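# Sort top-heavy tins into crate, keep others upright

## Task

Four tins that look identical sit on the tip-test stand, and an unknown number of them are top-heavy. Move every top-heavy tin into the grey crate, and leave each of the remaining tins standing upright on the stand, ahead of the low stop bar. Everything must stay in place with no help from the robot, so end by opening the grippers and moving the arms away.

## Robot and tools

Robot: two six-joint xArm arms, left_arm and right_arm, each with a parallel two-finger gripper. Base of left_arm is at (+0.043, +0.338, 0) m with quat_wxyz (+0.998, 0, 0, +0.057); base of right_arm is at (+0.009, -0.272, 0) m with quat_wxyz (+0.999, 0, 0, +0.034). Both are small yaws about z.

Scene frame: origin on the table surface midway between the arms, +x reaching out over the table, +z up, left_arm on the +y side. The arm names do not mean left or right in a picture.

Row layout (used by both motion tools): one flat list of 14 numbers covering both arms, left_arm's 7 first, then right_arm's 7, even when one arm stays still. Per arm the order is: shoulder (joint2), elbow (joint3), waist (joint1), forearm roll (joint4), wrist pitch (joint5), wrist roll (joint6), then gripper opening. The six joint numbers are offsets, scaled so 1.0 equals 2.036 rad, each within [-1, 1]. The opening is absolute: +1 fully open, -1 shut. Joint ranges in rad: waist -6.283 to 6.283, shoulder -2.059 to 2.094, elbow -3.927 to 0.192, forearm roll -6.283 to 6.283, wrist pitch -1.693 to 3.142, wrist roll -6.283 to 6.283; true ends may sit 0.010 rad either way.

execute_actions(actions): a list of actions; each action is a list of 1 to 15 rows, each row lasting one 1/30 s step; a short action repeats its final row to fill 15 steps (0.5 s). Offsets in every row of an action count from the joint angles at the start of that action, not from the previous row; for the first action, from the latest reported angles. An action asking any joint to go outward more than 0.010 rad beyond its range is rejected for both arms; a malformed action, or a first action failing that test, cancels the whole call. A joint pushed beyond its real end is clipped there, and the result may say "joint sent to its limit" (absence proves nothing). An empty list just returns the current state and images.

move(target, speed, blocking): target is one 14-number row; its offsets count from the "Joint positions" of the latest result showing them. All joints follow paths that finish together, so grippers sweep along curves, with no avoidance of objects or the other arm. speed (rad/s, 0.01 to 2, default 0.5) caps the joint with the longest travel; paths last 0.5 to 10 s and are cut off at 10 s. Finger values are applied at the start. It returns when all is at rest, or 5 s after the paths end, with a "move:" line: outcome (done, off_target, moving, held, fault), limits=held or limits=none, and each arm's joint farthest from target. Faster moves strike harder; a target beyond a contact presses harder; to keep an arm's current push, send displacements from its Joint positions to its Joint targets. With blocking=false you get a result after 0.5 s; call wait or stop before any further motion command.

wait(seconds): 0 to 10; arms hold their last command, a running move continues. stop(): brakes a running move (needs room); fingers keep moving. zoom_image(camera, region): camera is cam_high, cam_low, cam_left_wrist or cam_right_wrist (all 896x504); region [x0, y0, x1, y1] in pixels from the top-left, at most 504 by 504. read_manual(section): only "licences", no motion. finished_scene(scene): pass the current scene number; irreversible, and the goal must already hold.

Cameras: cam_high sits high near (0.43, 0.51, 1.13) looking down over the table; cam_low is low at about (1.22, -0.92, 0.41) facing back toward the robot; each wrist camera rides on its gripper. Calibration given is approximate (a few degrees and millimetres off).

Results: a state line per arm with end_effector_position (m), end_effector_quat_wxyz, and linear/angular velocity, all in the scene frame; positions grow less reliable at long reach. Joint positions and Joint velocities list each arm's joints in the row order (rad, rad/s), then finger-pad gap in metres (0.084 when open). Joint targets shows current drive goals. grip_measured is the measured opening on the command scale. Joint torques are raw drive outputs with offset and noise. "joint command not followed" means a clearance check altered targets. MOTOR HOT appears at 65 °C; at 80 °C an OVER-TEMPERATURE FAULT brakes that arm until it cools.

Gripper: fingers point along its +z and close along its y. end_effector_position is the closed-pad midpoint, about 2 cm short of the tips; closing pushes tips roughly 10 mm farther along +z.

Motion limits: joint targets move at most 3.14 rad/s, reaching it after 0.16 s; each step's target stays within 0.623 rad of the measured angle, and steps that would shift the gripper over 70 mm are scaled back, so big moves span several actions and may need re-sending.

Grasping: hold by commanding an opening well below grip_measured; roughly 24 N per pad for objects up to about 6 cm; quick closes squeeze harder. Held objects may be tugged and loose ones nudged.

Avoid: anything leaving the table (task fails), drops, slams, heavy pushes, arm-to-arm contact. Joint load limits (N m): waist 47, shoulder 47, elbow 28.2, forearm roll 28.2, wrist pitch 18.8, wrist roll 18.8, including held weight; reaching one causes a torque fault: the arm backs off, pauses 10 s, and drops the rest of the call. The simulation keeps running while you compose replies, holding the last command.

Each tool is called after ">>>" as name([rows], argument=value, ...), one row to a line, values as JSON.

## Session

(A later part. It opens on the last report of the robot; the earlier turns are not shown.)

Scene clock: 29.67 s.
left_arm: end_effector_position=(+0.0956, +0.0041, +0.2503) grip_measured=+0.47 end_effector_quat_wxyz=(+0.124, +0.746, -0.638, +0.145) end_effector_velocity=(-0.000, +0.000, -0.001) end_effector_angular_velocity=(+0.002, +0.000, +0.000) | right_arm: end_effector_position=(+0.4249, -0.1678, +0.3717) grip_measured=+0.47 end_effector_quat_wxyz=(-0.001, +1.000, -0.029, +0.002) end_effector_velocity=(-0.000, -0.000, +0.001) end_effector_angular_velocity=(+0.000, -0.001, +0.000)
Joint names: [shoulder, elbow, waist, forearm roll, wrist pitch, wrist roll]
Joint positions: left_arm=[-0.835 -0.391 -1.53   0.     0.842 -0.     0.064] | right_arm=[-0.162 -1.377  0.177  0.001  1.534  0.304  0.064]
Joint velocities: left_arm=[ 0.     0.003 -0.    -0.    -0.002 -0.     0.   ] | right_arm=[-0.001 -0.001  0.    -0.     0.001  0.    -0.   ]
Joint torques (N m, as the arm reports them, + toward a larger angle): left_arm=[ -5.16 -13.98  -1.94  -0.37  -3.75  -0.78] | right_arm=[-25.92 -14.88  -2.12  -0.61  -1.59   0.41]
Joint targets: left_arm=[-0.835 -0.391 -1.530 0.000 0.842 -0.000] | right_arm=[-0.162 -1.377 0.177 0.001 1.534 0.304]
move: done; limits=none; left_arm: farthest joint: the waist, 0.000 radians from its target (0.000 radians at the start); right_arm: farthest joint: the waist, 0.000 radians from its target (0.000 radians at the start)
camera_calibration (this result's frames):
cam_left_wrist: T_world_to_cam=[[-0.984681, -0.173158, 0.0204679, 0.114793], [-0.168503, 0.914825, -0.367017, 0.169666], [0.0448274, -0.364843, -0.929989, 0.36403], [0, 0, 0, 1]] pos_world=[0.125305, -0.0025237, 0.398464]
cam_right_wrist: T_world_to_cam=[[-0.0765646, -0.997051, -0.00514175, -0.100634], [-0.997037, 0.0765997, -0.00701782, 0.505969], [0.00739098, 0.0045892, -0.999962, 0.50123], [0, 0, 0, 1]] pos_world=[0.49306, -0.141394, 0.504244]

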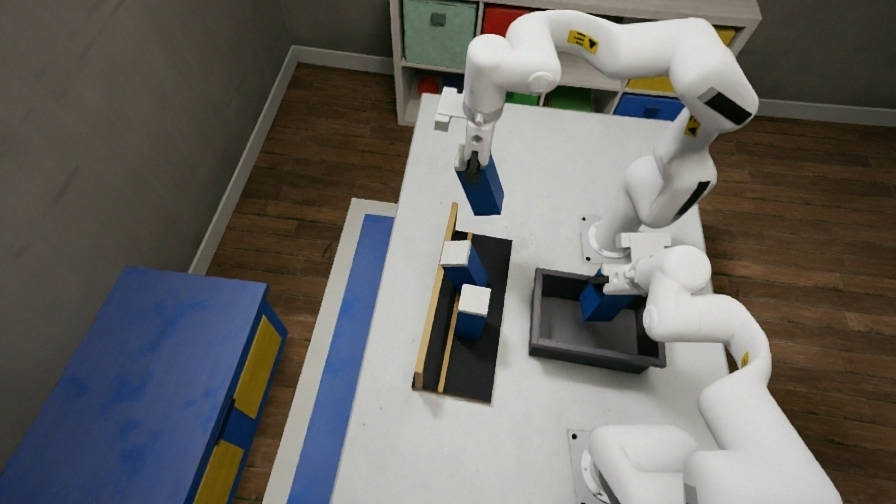

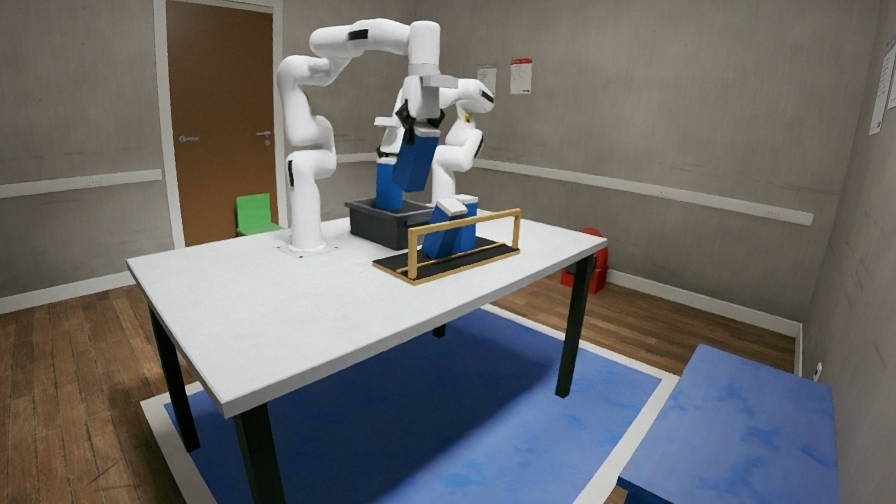

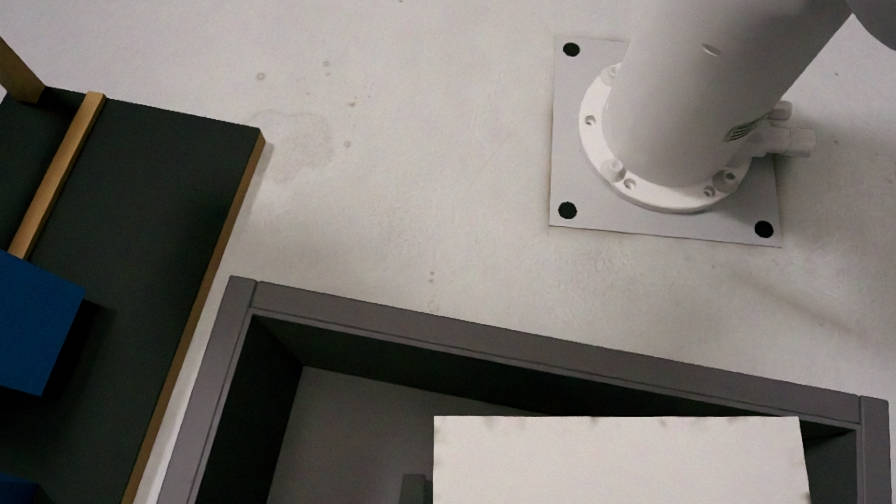

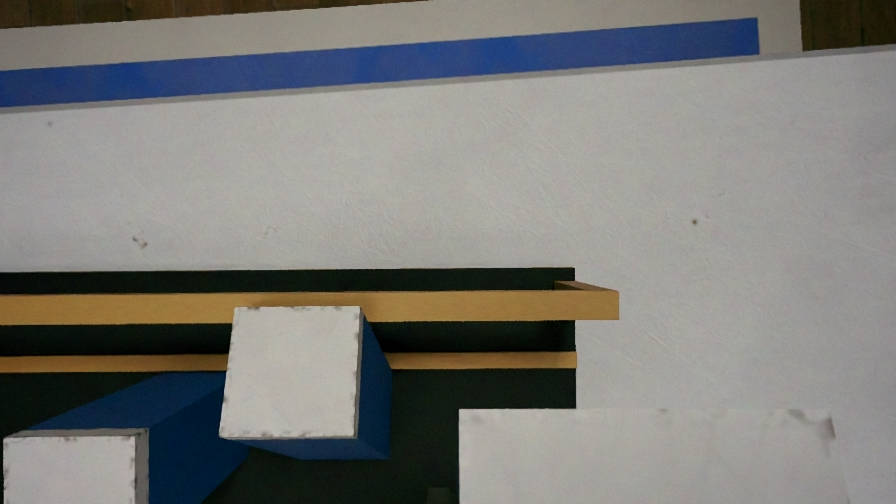

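>>> move(target=[0.0885,0.1085,0,0,-0.197,0,-1, 0,0,0,0,0,0,-1], speed=0.3)

>>> move(target=[0,0,0,0,0,0,1, 0,0,0,0,0,0,-1])

>>> move(target=[-0.0885,-0.1085,0,0,0.197,0,1, 0,0,0,0,0,0,-1], speed=0.6)

Scene clock: 32.77 s.
left_arm: end_effector_position=(+0.0956, +0.0041, +0.1455) grip_measured=+0.47 end_effector_quat_wxyz=(+0.124, +0.746, -0.638, +0.145) end_effector_velocity=(-0.000, +0.001, -0.002) end_effector_angular_velocity=(+0.003, +0.001, -0.000) | right_arm: end_effector_position=(+0.4249, -0.1678, +0.3717) grip_measured=+0.47 end_effector_quat_wxyz=(-0.001, +1.000, -0.029, +0.002) end_effector_velocity=(+0.000, -0.000, +0.000) end_effector_angular_velocity=(-0.000, -0.001, +0.000)
Joint names: [shoulder, elbow, waist, forearm roll, wrist pitch, wrist roll]
Joint positions: left_arm=[-0.655 -0.171 -1.53   0.     0.441 -0.     0.064] | right_arm=[-0.162 -1.377  0.177  0.001  1.534  0.304  0.064]
Joint velocities: left_arm=[ 0.002  0.004 -0.001 -0.    -0.003 -0.001 -0.   ] | right_arm=[-0.    -0.001 -0.    -0.    -0.    -0.     0.   ]
Joint torques (N m, as the arm reports them, + toward a larger angle): left_arm=[ -6.68 -12.65  -1.49  -0.38  -3.64  -0.75] | right_arm=[-25.83 -14.78  -2.05  -0.63  -1.46   0.38]
Joint targets: left_arm=[-0.655 -0.170 -1.530 0.000 0.441 -0.000] | right_arm=[-0.162 -1.377 0.177 0.001 1.534 0.304]
move: done; limits=none; left_arm: farthest joint: the shoulder, 0.001 radians from its target (0.180 radians at the start); right_arm: farthest joint: the waist, 0.000 radians from its target (0.000 radians at the start)
camera_calibration (this result's frames):
cam_left_wrist: T_world_to_cam=[[-0.984691, -0.1731, 0.0205083, 0.116919], [-0.168447, 0.914698, -0.367361, 0.131207], [0.0448312, -0.365192, -0.929852, 0.266511], [0, 0, 0, 1]] pos_world=[0.125282, -0.00244881, 0.293618]
cam_right_wrist: T_world_to_cam=[[-0.0765648, -0.997051, -0.0051417, -0.100634], [-0.997037, 0.0765999, -0.00701776, 0.505969], [0.00739092, 0.00458915, -0.999962, 0.50123], [0, 0, 0, 1]] pos_world=[0.49306, -0.141394, 0.504244]

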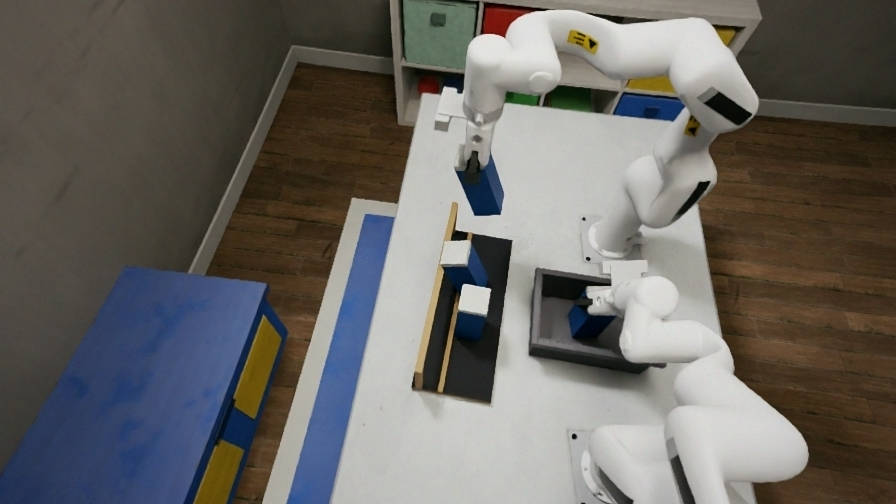

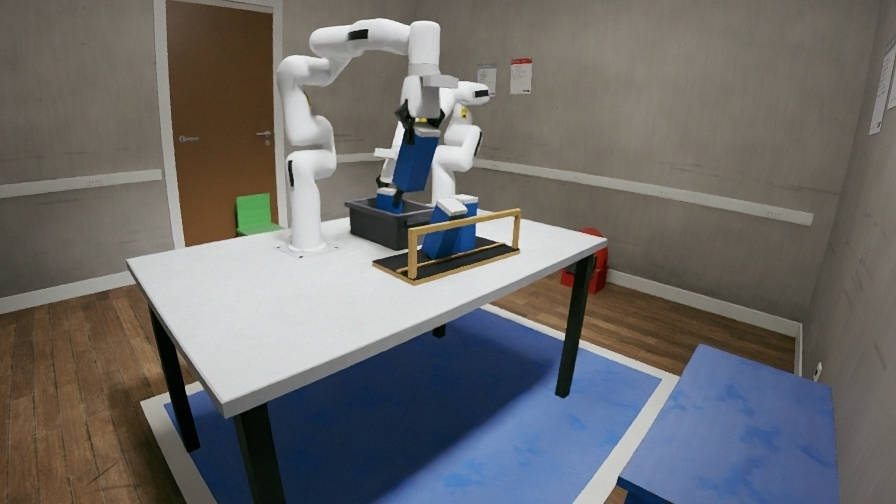

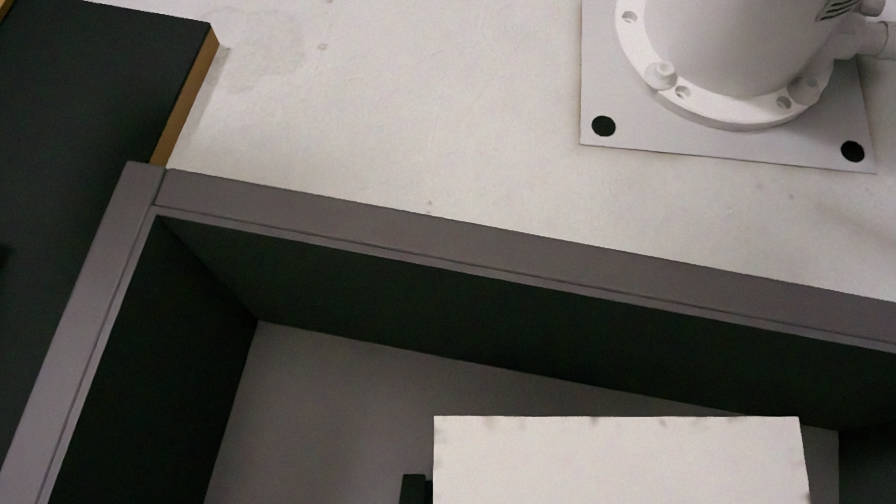

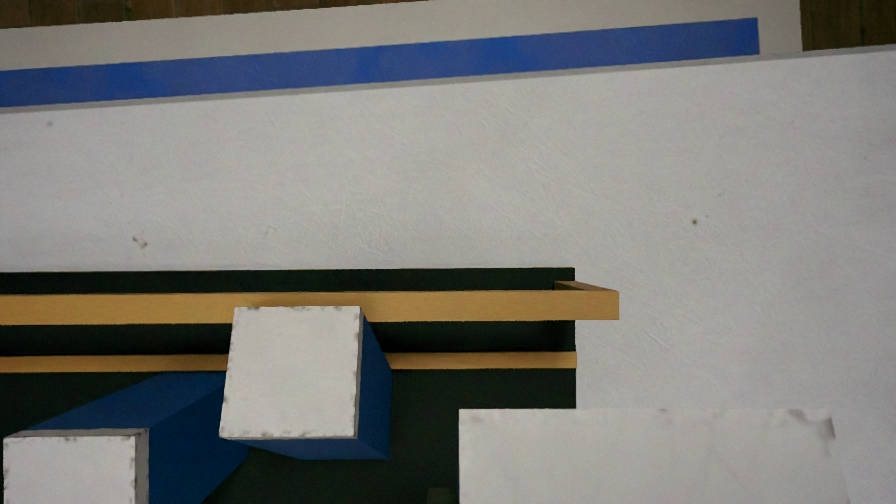

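Scene clock: 33.27 s.
left_arm: end_effector_position=(+0.0956, +0.0040, +0.1456) grip_measured=+1.00 end_effector_quat_wxyz=(+0.124, +0.746, -0.638, +0.145) end_effector_velocity=(-0.000, +0.000, -0.000) end_effector_angular_velocity=(+0.001, +0.000, +0.000) | right_arm: end_effector_position=(+0.4249, -0.1678, +0.3717) grip_measured=+0.47 end_effector_quat_wxyz=(-0.001, +1.000, -0.029, +0.002) end_effector_velocity=(-0.000, +0.000, +0.000) end_effector_angular_velocity=(-0.000, +0.000, +0.000)
Joint names: [shoulder, elbow, waist, forearm roll, wrist pitch, wrist roll]
Joint positions: left_arm=[-0.655 -0.171 -1.53   0.     0.441 -0.     0.084] | right_arm=[-0.162 -1.377  0.177  0.001  1.534  0.304  0.064]
Joint velocities: left_arm=[ 0.     0.001  0.    -0.     0.    -0.    -0.   ] | right_arm=[ 0.    -0.001  0.001 -0.     0.001  0.001 -0.   ]
Joint torques (N m, as the arm reports them, + toward a larger angle): left_arm=[ -5.52 -11.43  -2.02  -0.46  -2.98  -0.88] | right_arm=[-25.92 -14.84  -2.15  -0.66  -1.48   0.45]
Joint targets: left_arm=[-0.655 -0.171 -1.530 0.000 0.441 -0.000] | right_arm=[-0.162 -1.377 0.177 0.001 1.534 0.304]
move: done; limits=none; left_arm: farthest joint: the waist, 0.000 radians from its target (0.000 radians at the start); right_arm: farthest joint: the waist, 0.000 radians from its target (0.000 radians at the start)
camera_calibration (this result's frames):
cam_left_wrist: T_world_to_cam=[[-0.984692, -0.173094, 0.0205134, 0.116915], [-0.16843, 0.914593, -0.367629, 0.131353], [0.0448728, -0.365457, -0.929746, 0.266561], [0, 0, 0, 1]] pos_world=[0.125287, -0.00248082, 0.293725]
cam_right_wrist: T_world_to_cam=[[-0.0765647, -0.997051, -0.00514171, -0.100634], [-0.997037, 0.0765998, -0.00701798, 0.505969], [0.00739115, 0.00458915, -0.999962, 0.50123], [0, 0, 0, 1]] pos_world=[0.49306, -0.141394, 0.504244]

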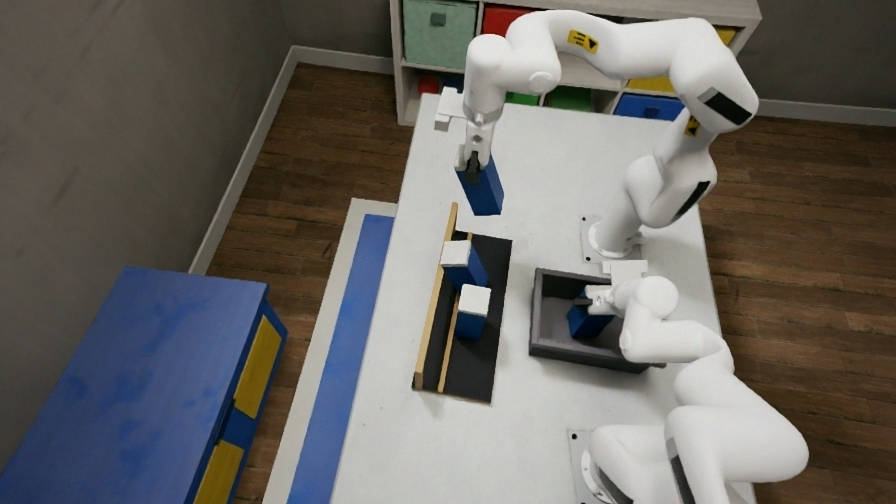

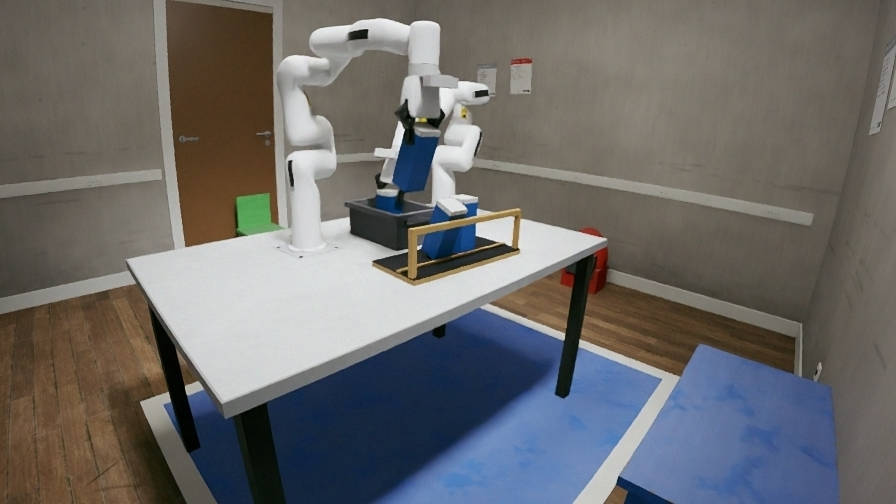

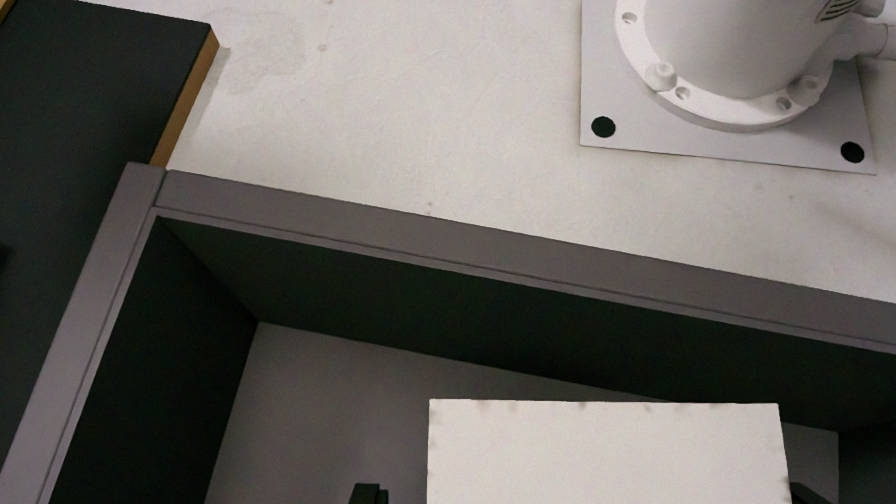

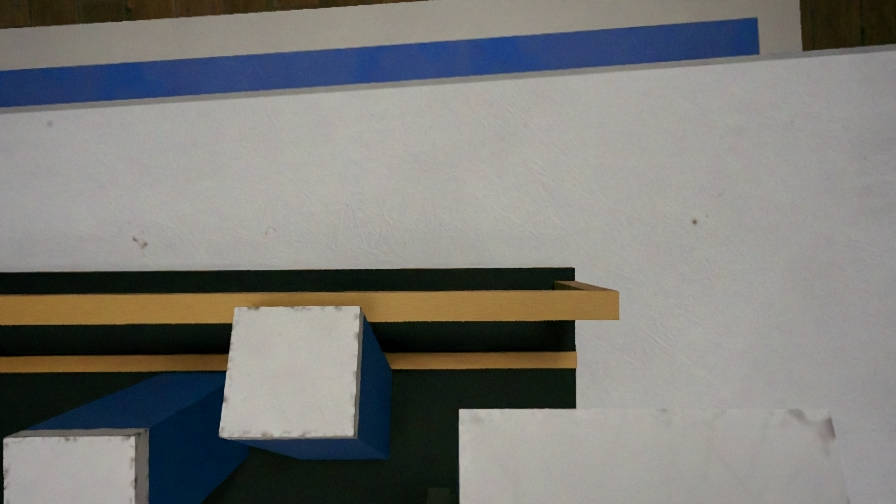

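Scene clock: 34.57 s.
left_arm: end_effector_position=(+0.0956, +0.0041, +0.2504) grip_measured=+1.00 end_effector_quat_wxyz=(+0.124, +0.746, -0.638, +0.145) end_effector_velocity=(+0.000, -0.001, +0.002) end_effector_angular_velocity=(-0.004, -0.000, +0.000) | right_arm: end_effector_position=(+0.4249, -0.1678, +0.3717) grip_measured=+0.47 end_effector_quat_wxyz=(-0.001, +1.000, -0.029, +0.002) end_effector_velocity=(-0.000, -0.001, -0.001) end_effector_angular_velocity=(-0.001, +0.002, -0.004)
Joint names: [shoulder, elbow, waist, forearm roll, wrist pitch, wrist roll]
Joint positions: left_arm=[-0.835 -0.391 -1.53   0.     0.842 -0.     0.084] | right_arm=[-0.162 -1.377  0.177  0.001  1.534  0.304  0.064]
Joint velocities: left_arm=[-0.002 -0.003 -0.    -0.     0.002  0.    -0.   ] | right_arm=[ 0.     0.001 -0.003 -0.     0.001  0.001  0.   ]
Joint torques (N m, as the arm reports them, + toward a larger angle): left_arm=[ -3.92 -12.71  -1.41  -0.39  -3.08  -0.73] | right_arm=[-25.96 -14.73  -2.15  -0.62  -1.46   0.35]
Joint targets: left_arm=[-0.836 -0.392 -1.530 0.000 0.842 -0.000] | right_arm=[-0.162 -1.377 0.177 0.001 1.534 0.304]
move: done; limits=none; left_arm: farthest joint: the waist, 0.000 radians from its target (0.000 radians at the start); right_arm: farthest joint: the waist, 0.000 radians from its target (0.000 radians at the start)
camera_calibration (this result's frames):
cam_left_wrist: T_world_to_cam=[[-0.984682, -0.173155, 0.0204692, 0.114792], [-0.168495, 0.914782, -0.36713, 0.169731], [0.0448454, -0.364955, -0.929944, 0.364034], [0, 0, 0, 1]] pos_world=[0.125307, -0.00253461, 0.398495]
cam_right_wrist: T_world_to_cam=[[-0.0765647, -0.997051, -0.00514182, -0.100634], [-0.997037, 0.0765998, -0.00701814, 0.505969], [0.00739131, 0.00458924, -0.999962, 0.50123], [0, 0, 0, 1]] pos_world=[0.49306, -0.141394, 0.504244]

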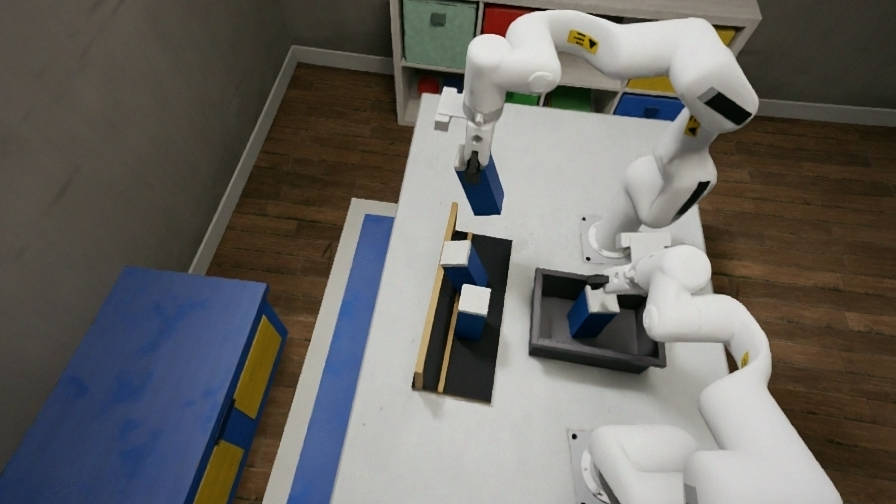

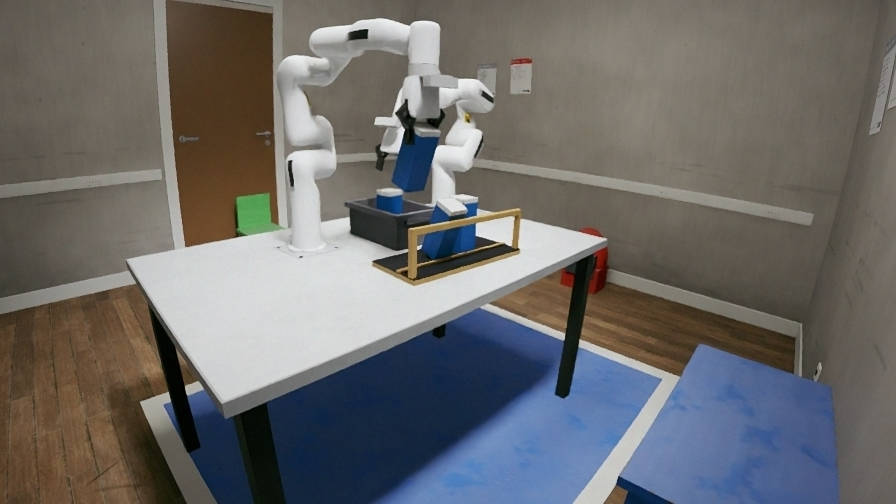

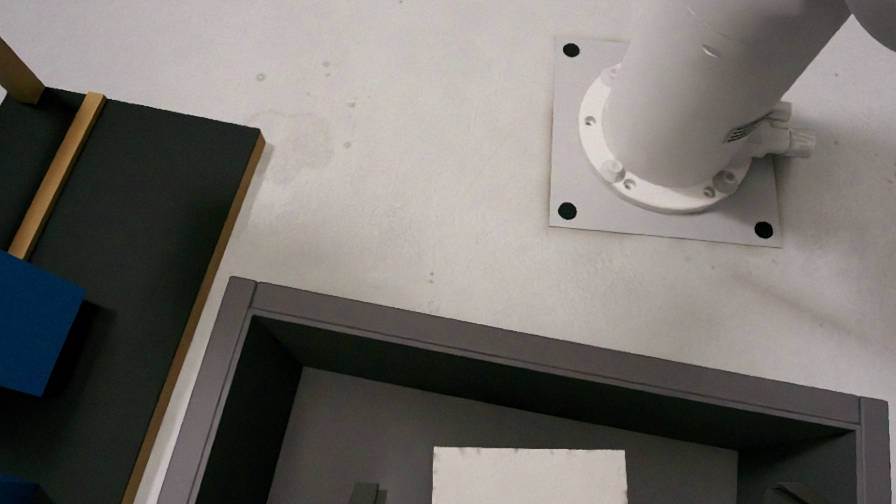

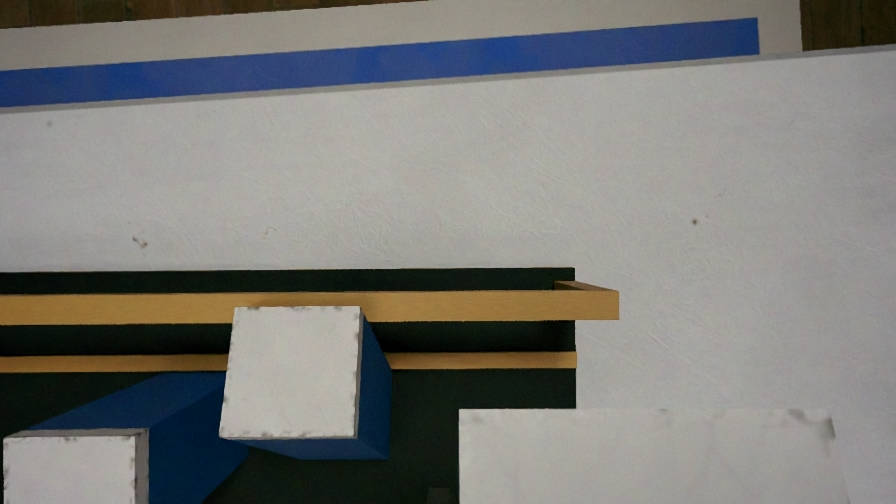

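>>> execute_actions(actions=[])

Scene clock: 36.13 s.
left_arm: end_effector_position=(+0.0956, +0.0040, +0.2507) grip_measured=+1.00 end_effector_quat_wxyz=(+0.124, +0.746, -0.638, +0.145) end_effector_velocity=(-0.000, -0.000, +0.000) end_effector_angular_velocity=(-0.001, +0.001, +0.000) | right_arm: end_effector_position=(+0.4249, -0.1678, +0.3717) grip_measured=+0.47 end_effector_quat_wxyz=(-0.001, +1.000, -0.029, +0.002) end_effector_velocity=(+0.000, +0.000, -0.000) end_effector_angular_velocity=(+0.000, +0.000, -0.001)
Joint names: [shoulder, elbow, waist, forearm roll, wrist pitch, wrist roll]
Joint positions: left_arm=[-0.836 -0.392 -1.53   0.     0.842 -0.     0.084] | right_arm=[-0.162 -1.377  0.177  0.001  1.534  0.304  0.064]
Joint velocities: left_arm=[-0.001  0.    -0.    -0.001 -0.    -0.    -0.   ] | right_arm=[ 0.001 -0.001 -0.     0.    -0.     0.001 -0.   ]
Joint torques (N m, as the arm reports them, + toward a larger angle): left_arm=[ -4.3  -12.65  -1.47  -0.61  -3.07  -0.61] | right_arm=[-25.65 -14.93  -2.16  -0.63  -1.47   0.41]
Joint targets: left_arm=[-0.836 -0.392 -1.530 0.000 0.842 -0.000] | right_arm=[-0.162 -1.377 0.177 0.001 1.534 0.304]
camera_calibration (this result's frames):
cam_left_wrist: T_world_to_cam=[[-0.984683, -0.173147, 0.0204808, 0.114782], [-0.168467, 0.914586, -0.36763, 0.170023], [0.0449225, -0.36545, -0.929747, 0.364232], [0, 0, 0, 1]] pos_world=[0.125305, -0.00251798, 0.398798]
cam_right_wrist: T_world_to_cam=[[-0.0765647, -0.997051, -0.0051416, -0.100634], [-0.997037, 0.0765999, -0.00701808, 0.505969], [0.00739123, 0.00458903, -0.999962, 0.50123], [0, 0, 0, 1]] pos_world=[0.49306, -0.141394, 0.504244]

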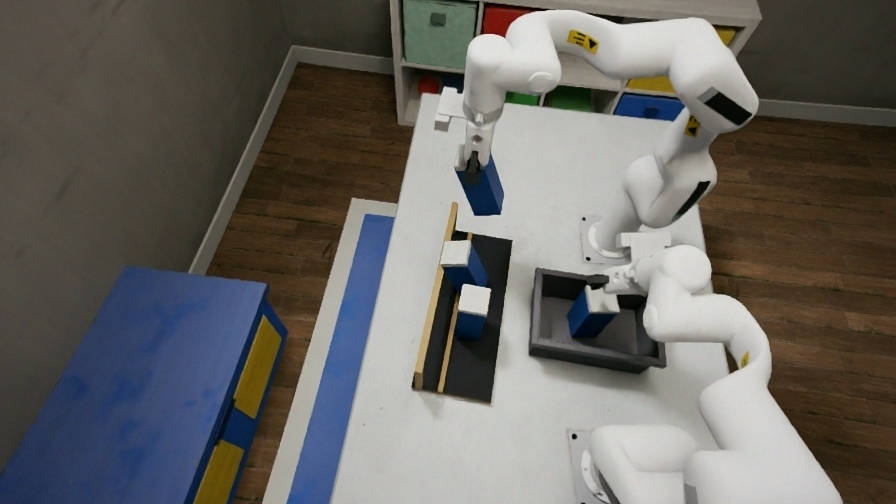

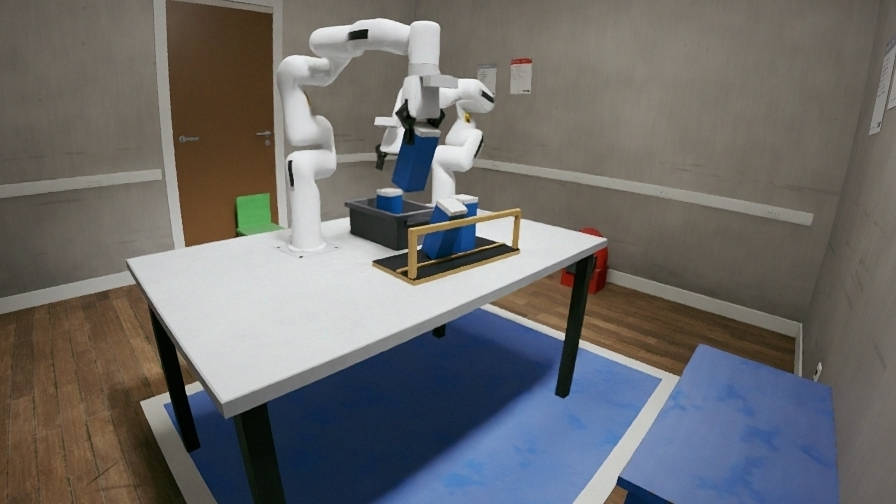

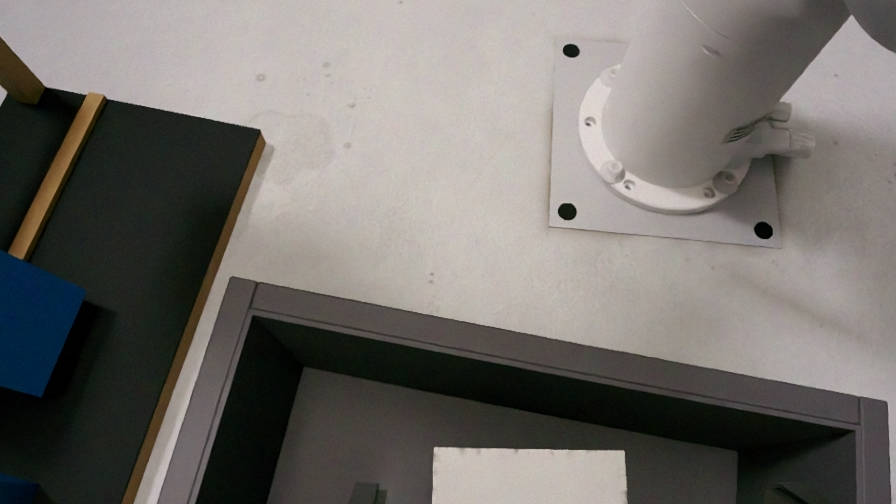

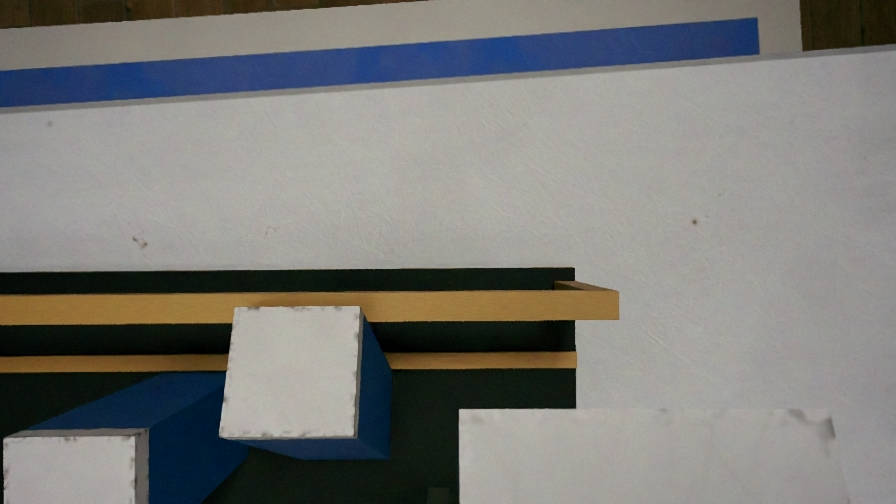

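>>> move(target=[0,-0.142,-0.6385,0,0.1375,0,1,-0.3613,0.3585,0.6729,0,-0.1834,-0.1493,-1], speed=1.0)

>>> move(target=[0,0,0,0,0,0,1,-0.0132,0.1464,0,0,-0.1333,0,-1], speed=0.5)

Scene clock: 40.50 s.
left_arm: end_effector_position=(-0.2643, +0.1984, +0.3533) grip_measured=+1.00 end_effector_quat_wxyz=(-0.191, -0.208, +0.958, -0.042) end_effector_velocity=(-0.001, +0.001, +0.000) end_effector_angular_velocity=(+0.001, +0.000, -0.003) | right_arm: end_effector_position=(-0.0054, +0.0474, +0.3499) grip_measured=+0.47 end_effector_quat_wxyz=(-0.138, +0.679, +0.709, +0.132) end_effector_velocity=(-0.001, -0.000, +0.000) end_effector_angular_velocity=(+0.002, +0.001, +0.003)
Joint names: [shoulder, elbow, waist, forearm roll, wrist pitch, wrist roll]
Joint positions: left_arm=[-0.836 -0.681 -2.829  0.     1.122 -0.     0.084] | right_arm=[-0.897 -0.647  1.546  0.     1.161  0.     0.064]
Joint velocities: left_arm=[ 0.001 -0.001 -0.003 -0.001  0.    -0.     0.   ] | right_arm=[-0.002  0.001  0.004  0.    -0.     0.001  0.   ]
Joint torques (N m, as the arm reports them, + toward a larger angle): left_arm=[ -4.41 -12.45  -1.63  -0.53  -2.89  -0.84] | right_arm=[ -7.61 -15.59  -2.06  -0.54  -2.23   0.38]
Joint targets: left_arm=[-0.836 -0.681 -2.829 0.000 1.122 -0.000] | right_arm=[-0.897 -0.647 1.547 0.001 1.161 0.000]
move: done; limits=none; left_arm: farthest joint: the waist, 0.001 radians from its target (1.300 radians at the start); right_arm: farthest joint: the forearm roll, 0.001 radians from its target (0.000 radians at the start)
camera_calibration (this result's frames):
cam_left_wrist: T_world_to_cam=[[-0.430729, 0.902245, 0.0206246, -0.275029], [0.832836, 0.406189, -0.376024, 0.337809], [-0.347643, -0.144788, -0.92638, 0.398084], [0, 0, 0, 1]] pos_world=[-0.261412, 0.168567, 0.501474]
cam_right_wrist: T_world_to_cam=[[0.999546, 0.0282584, -0.0104574, 0.0399657], [0.0222395, -0.926059, -0.376723, 0.242671], [-0.0203297, 0.37632, -0.926267, 0.438086], [0, 0, 0, 1]] pos_world=[-0.0364383, 0.0587375, 0.497622]

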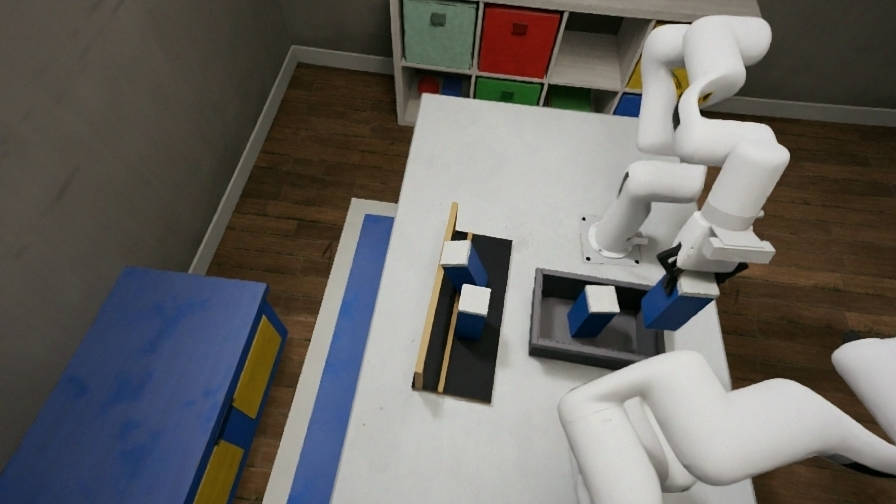

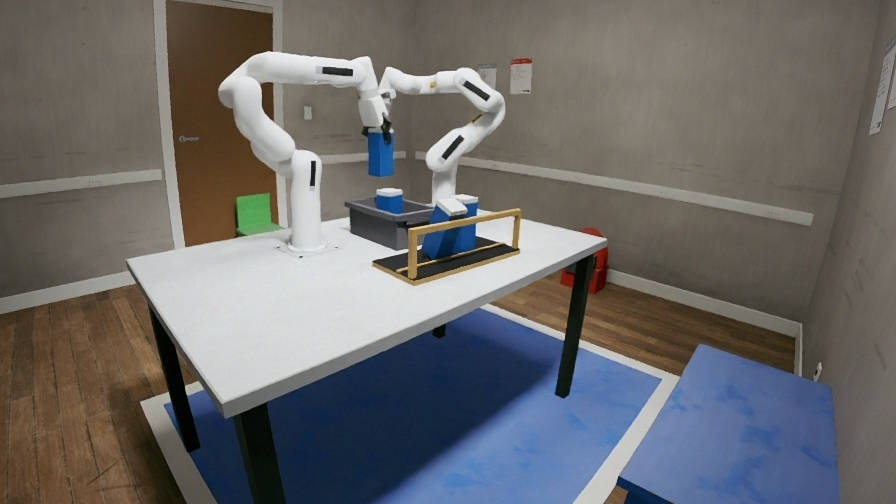

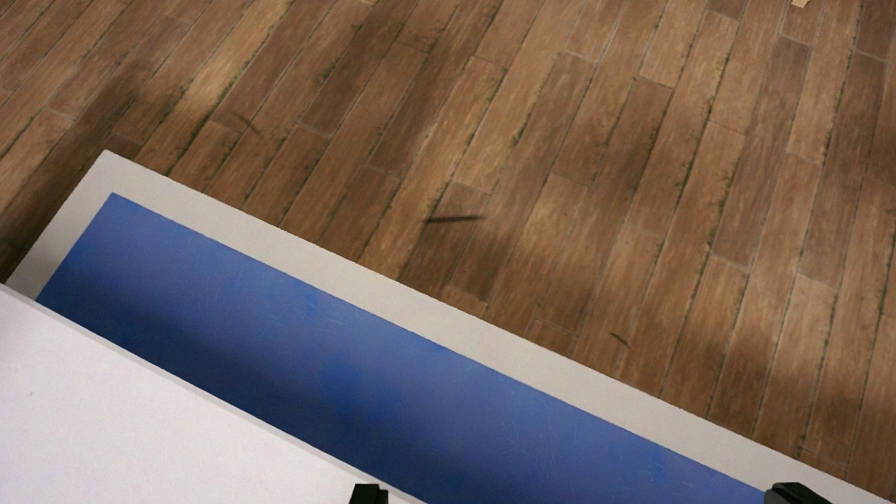

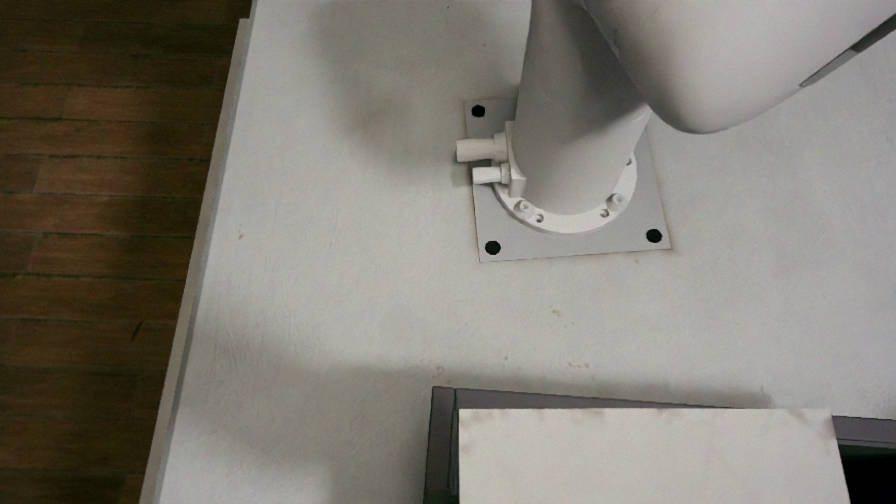

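Scene clock: 41.73 s.
left_arm: end_effector_position=(-0.2643, +0.1984, +0.3533) grip_measured=+1.00 end_effector_quat_wxyz=(-0.191, -0.208, +0.958, -0.042) end_effector_velocity=(-0.000, -0.000, +0.000) end_effector_angular_velocity=(-0.000, +0.000, -0.000) | right_arm: end_effector_position=(-0.0054, +0.0474, +0.2503) grip_measured=+0.47 end_effector_quat_wxyz=(-0.138, +0.679, +0.709, +0.132) end_effector_velocity=(-0.001, -0.000, -0.001) end_effector_angular_velocity=(-0.001, +0.001, +0.001)
Joint names: [shoulder, elbow, waist, forearm roll, wrist pitch, wrist roll]
Joint positions: left_arm=[-0.836 -0.681 -2.829  0.     1.122 -0.     0.084] | right_arm=[-0.924 -0.35   1.546  0.     0.89   0.     0.064]
Joint velocities: left_arm=[ 0. -0.  0.  0. -0.  0.  0.] | right_arm=[-0.001  0.003  0.001  0.001 -0.001  0.    -0.   ]
Joint torques (N m, as the arm reports them, + toward a larger angle): left_arm=[ -4.12 -12.59  -1.73  -0.6   -2.98  -0.86] | right_arm=[ -7.64 -15.91  -2.09  -0.51  -2.26   0.48]
Joint targets: left_arm=[-0.836 -0.681 -2.829 0.000 1.122 -0.000] | right_arm=[-0.924 -0.349 1.546 0.000 0.889 0.000]
move: done; limits=none; left_arm: farthest joint: the waist, 0.000 radians from its target (0.000 radians at the start); right_arm: farthest joint: the elbow, 0.001 radians from its target (0.298 radians at the start)
camera_calibration (this result's frames):
cam_left_wrist: T_world_to_cam=[[-0.430729, 0.902245, 0.0206245, -0.275029], [0.832836, 0.406189, -0.376024, 0.337809], [-0.347644, -0.144788, -0.92638, 0.398084], [0, 0, 0, 1]] pos_world=[-0.261412, 0.168567, 0.501474]
cam_right_wrist: T_world_to_cam=[[0.99955, 0.0281331, -0.0104431, 0.0388997], [0.022117, -0.925843, -0.377261, 0.205284], [-0.0202822, 0.37686, -0.926048, 0.345693], [0, 0, 0, 1]] pos_world=[-0.036411, 0.0586889, 0.39798]

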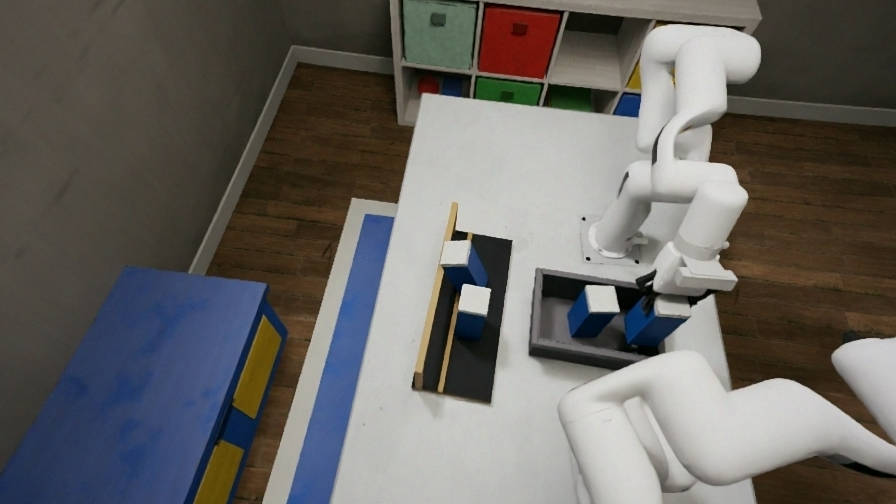

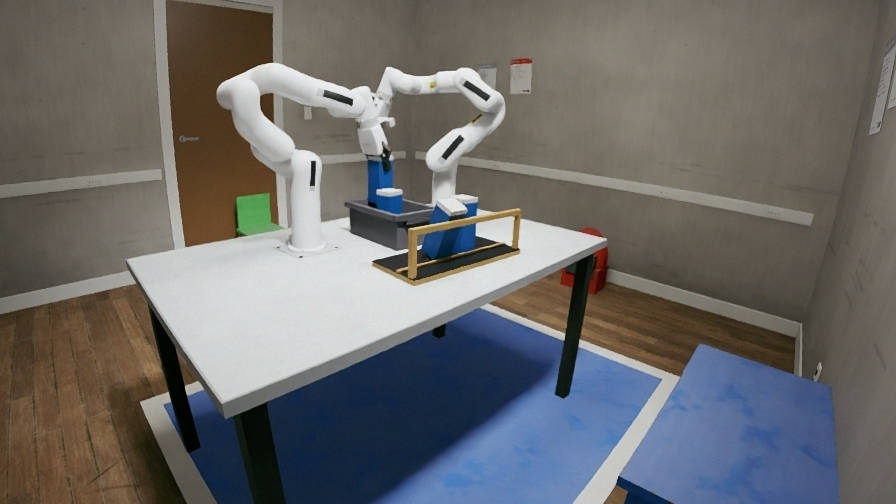

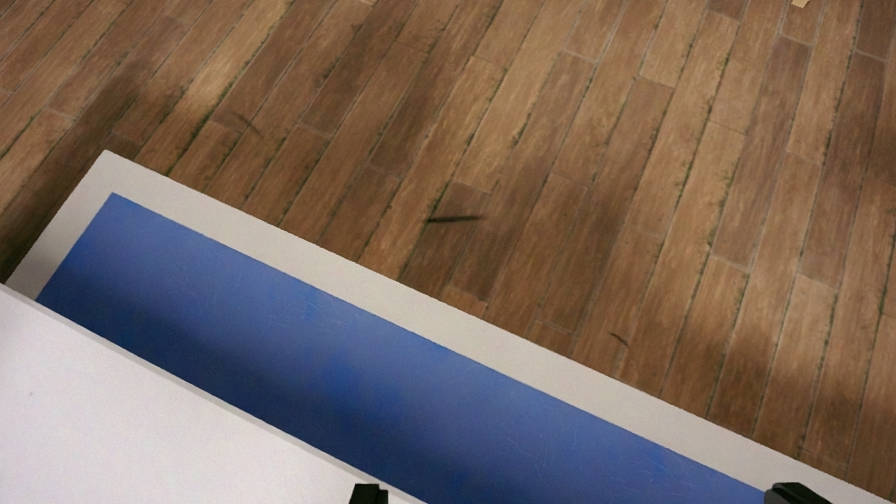

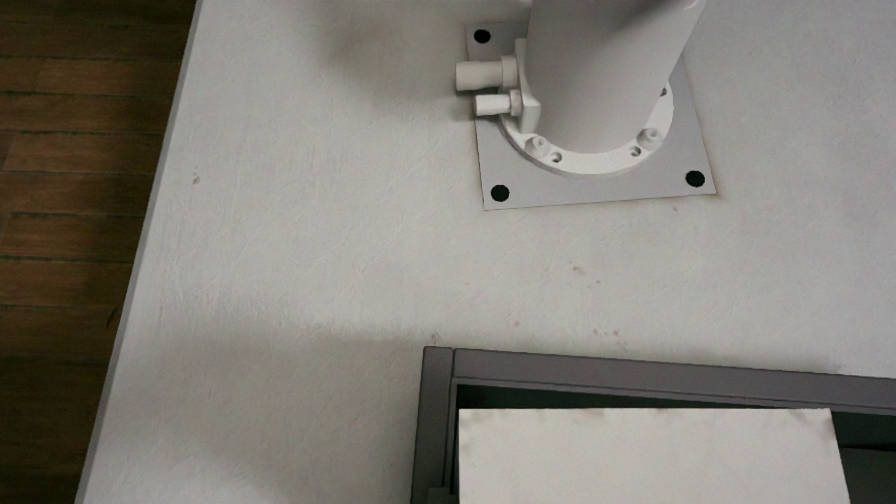

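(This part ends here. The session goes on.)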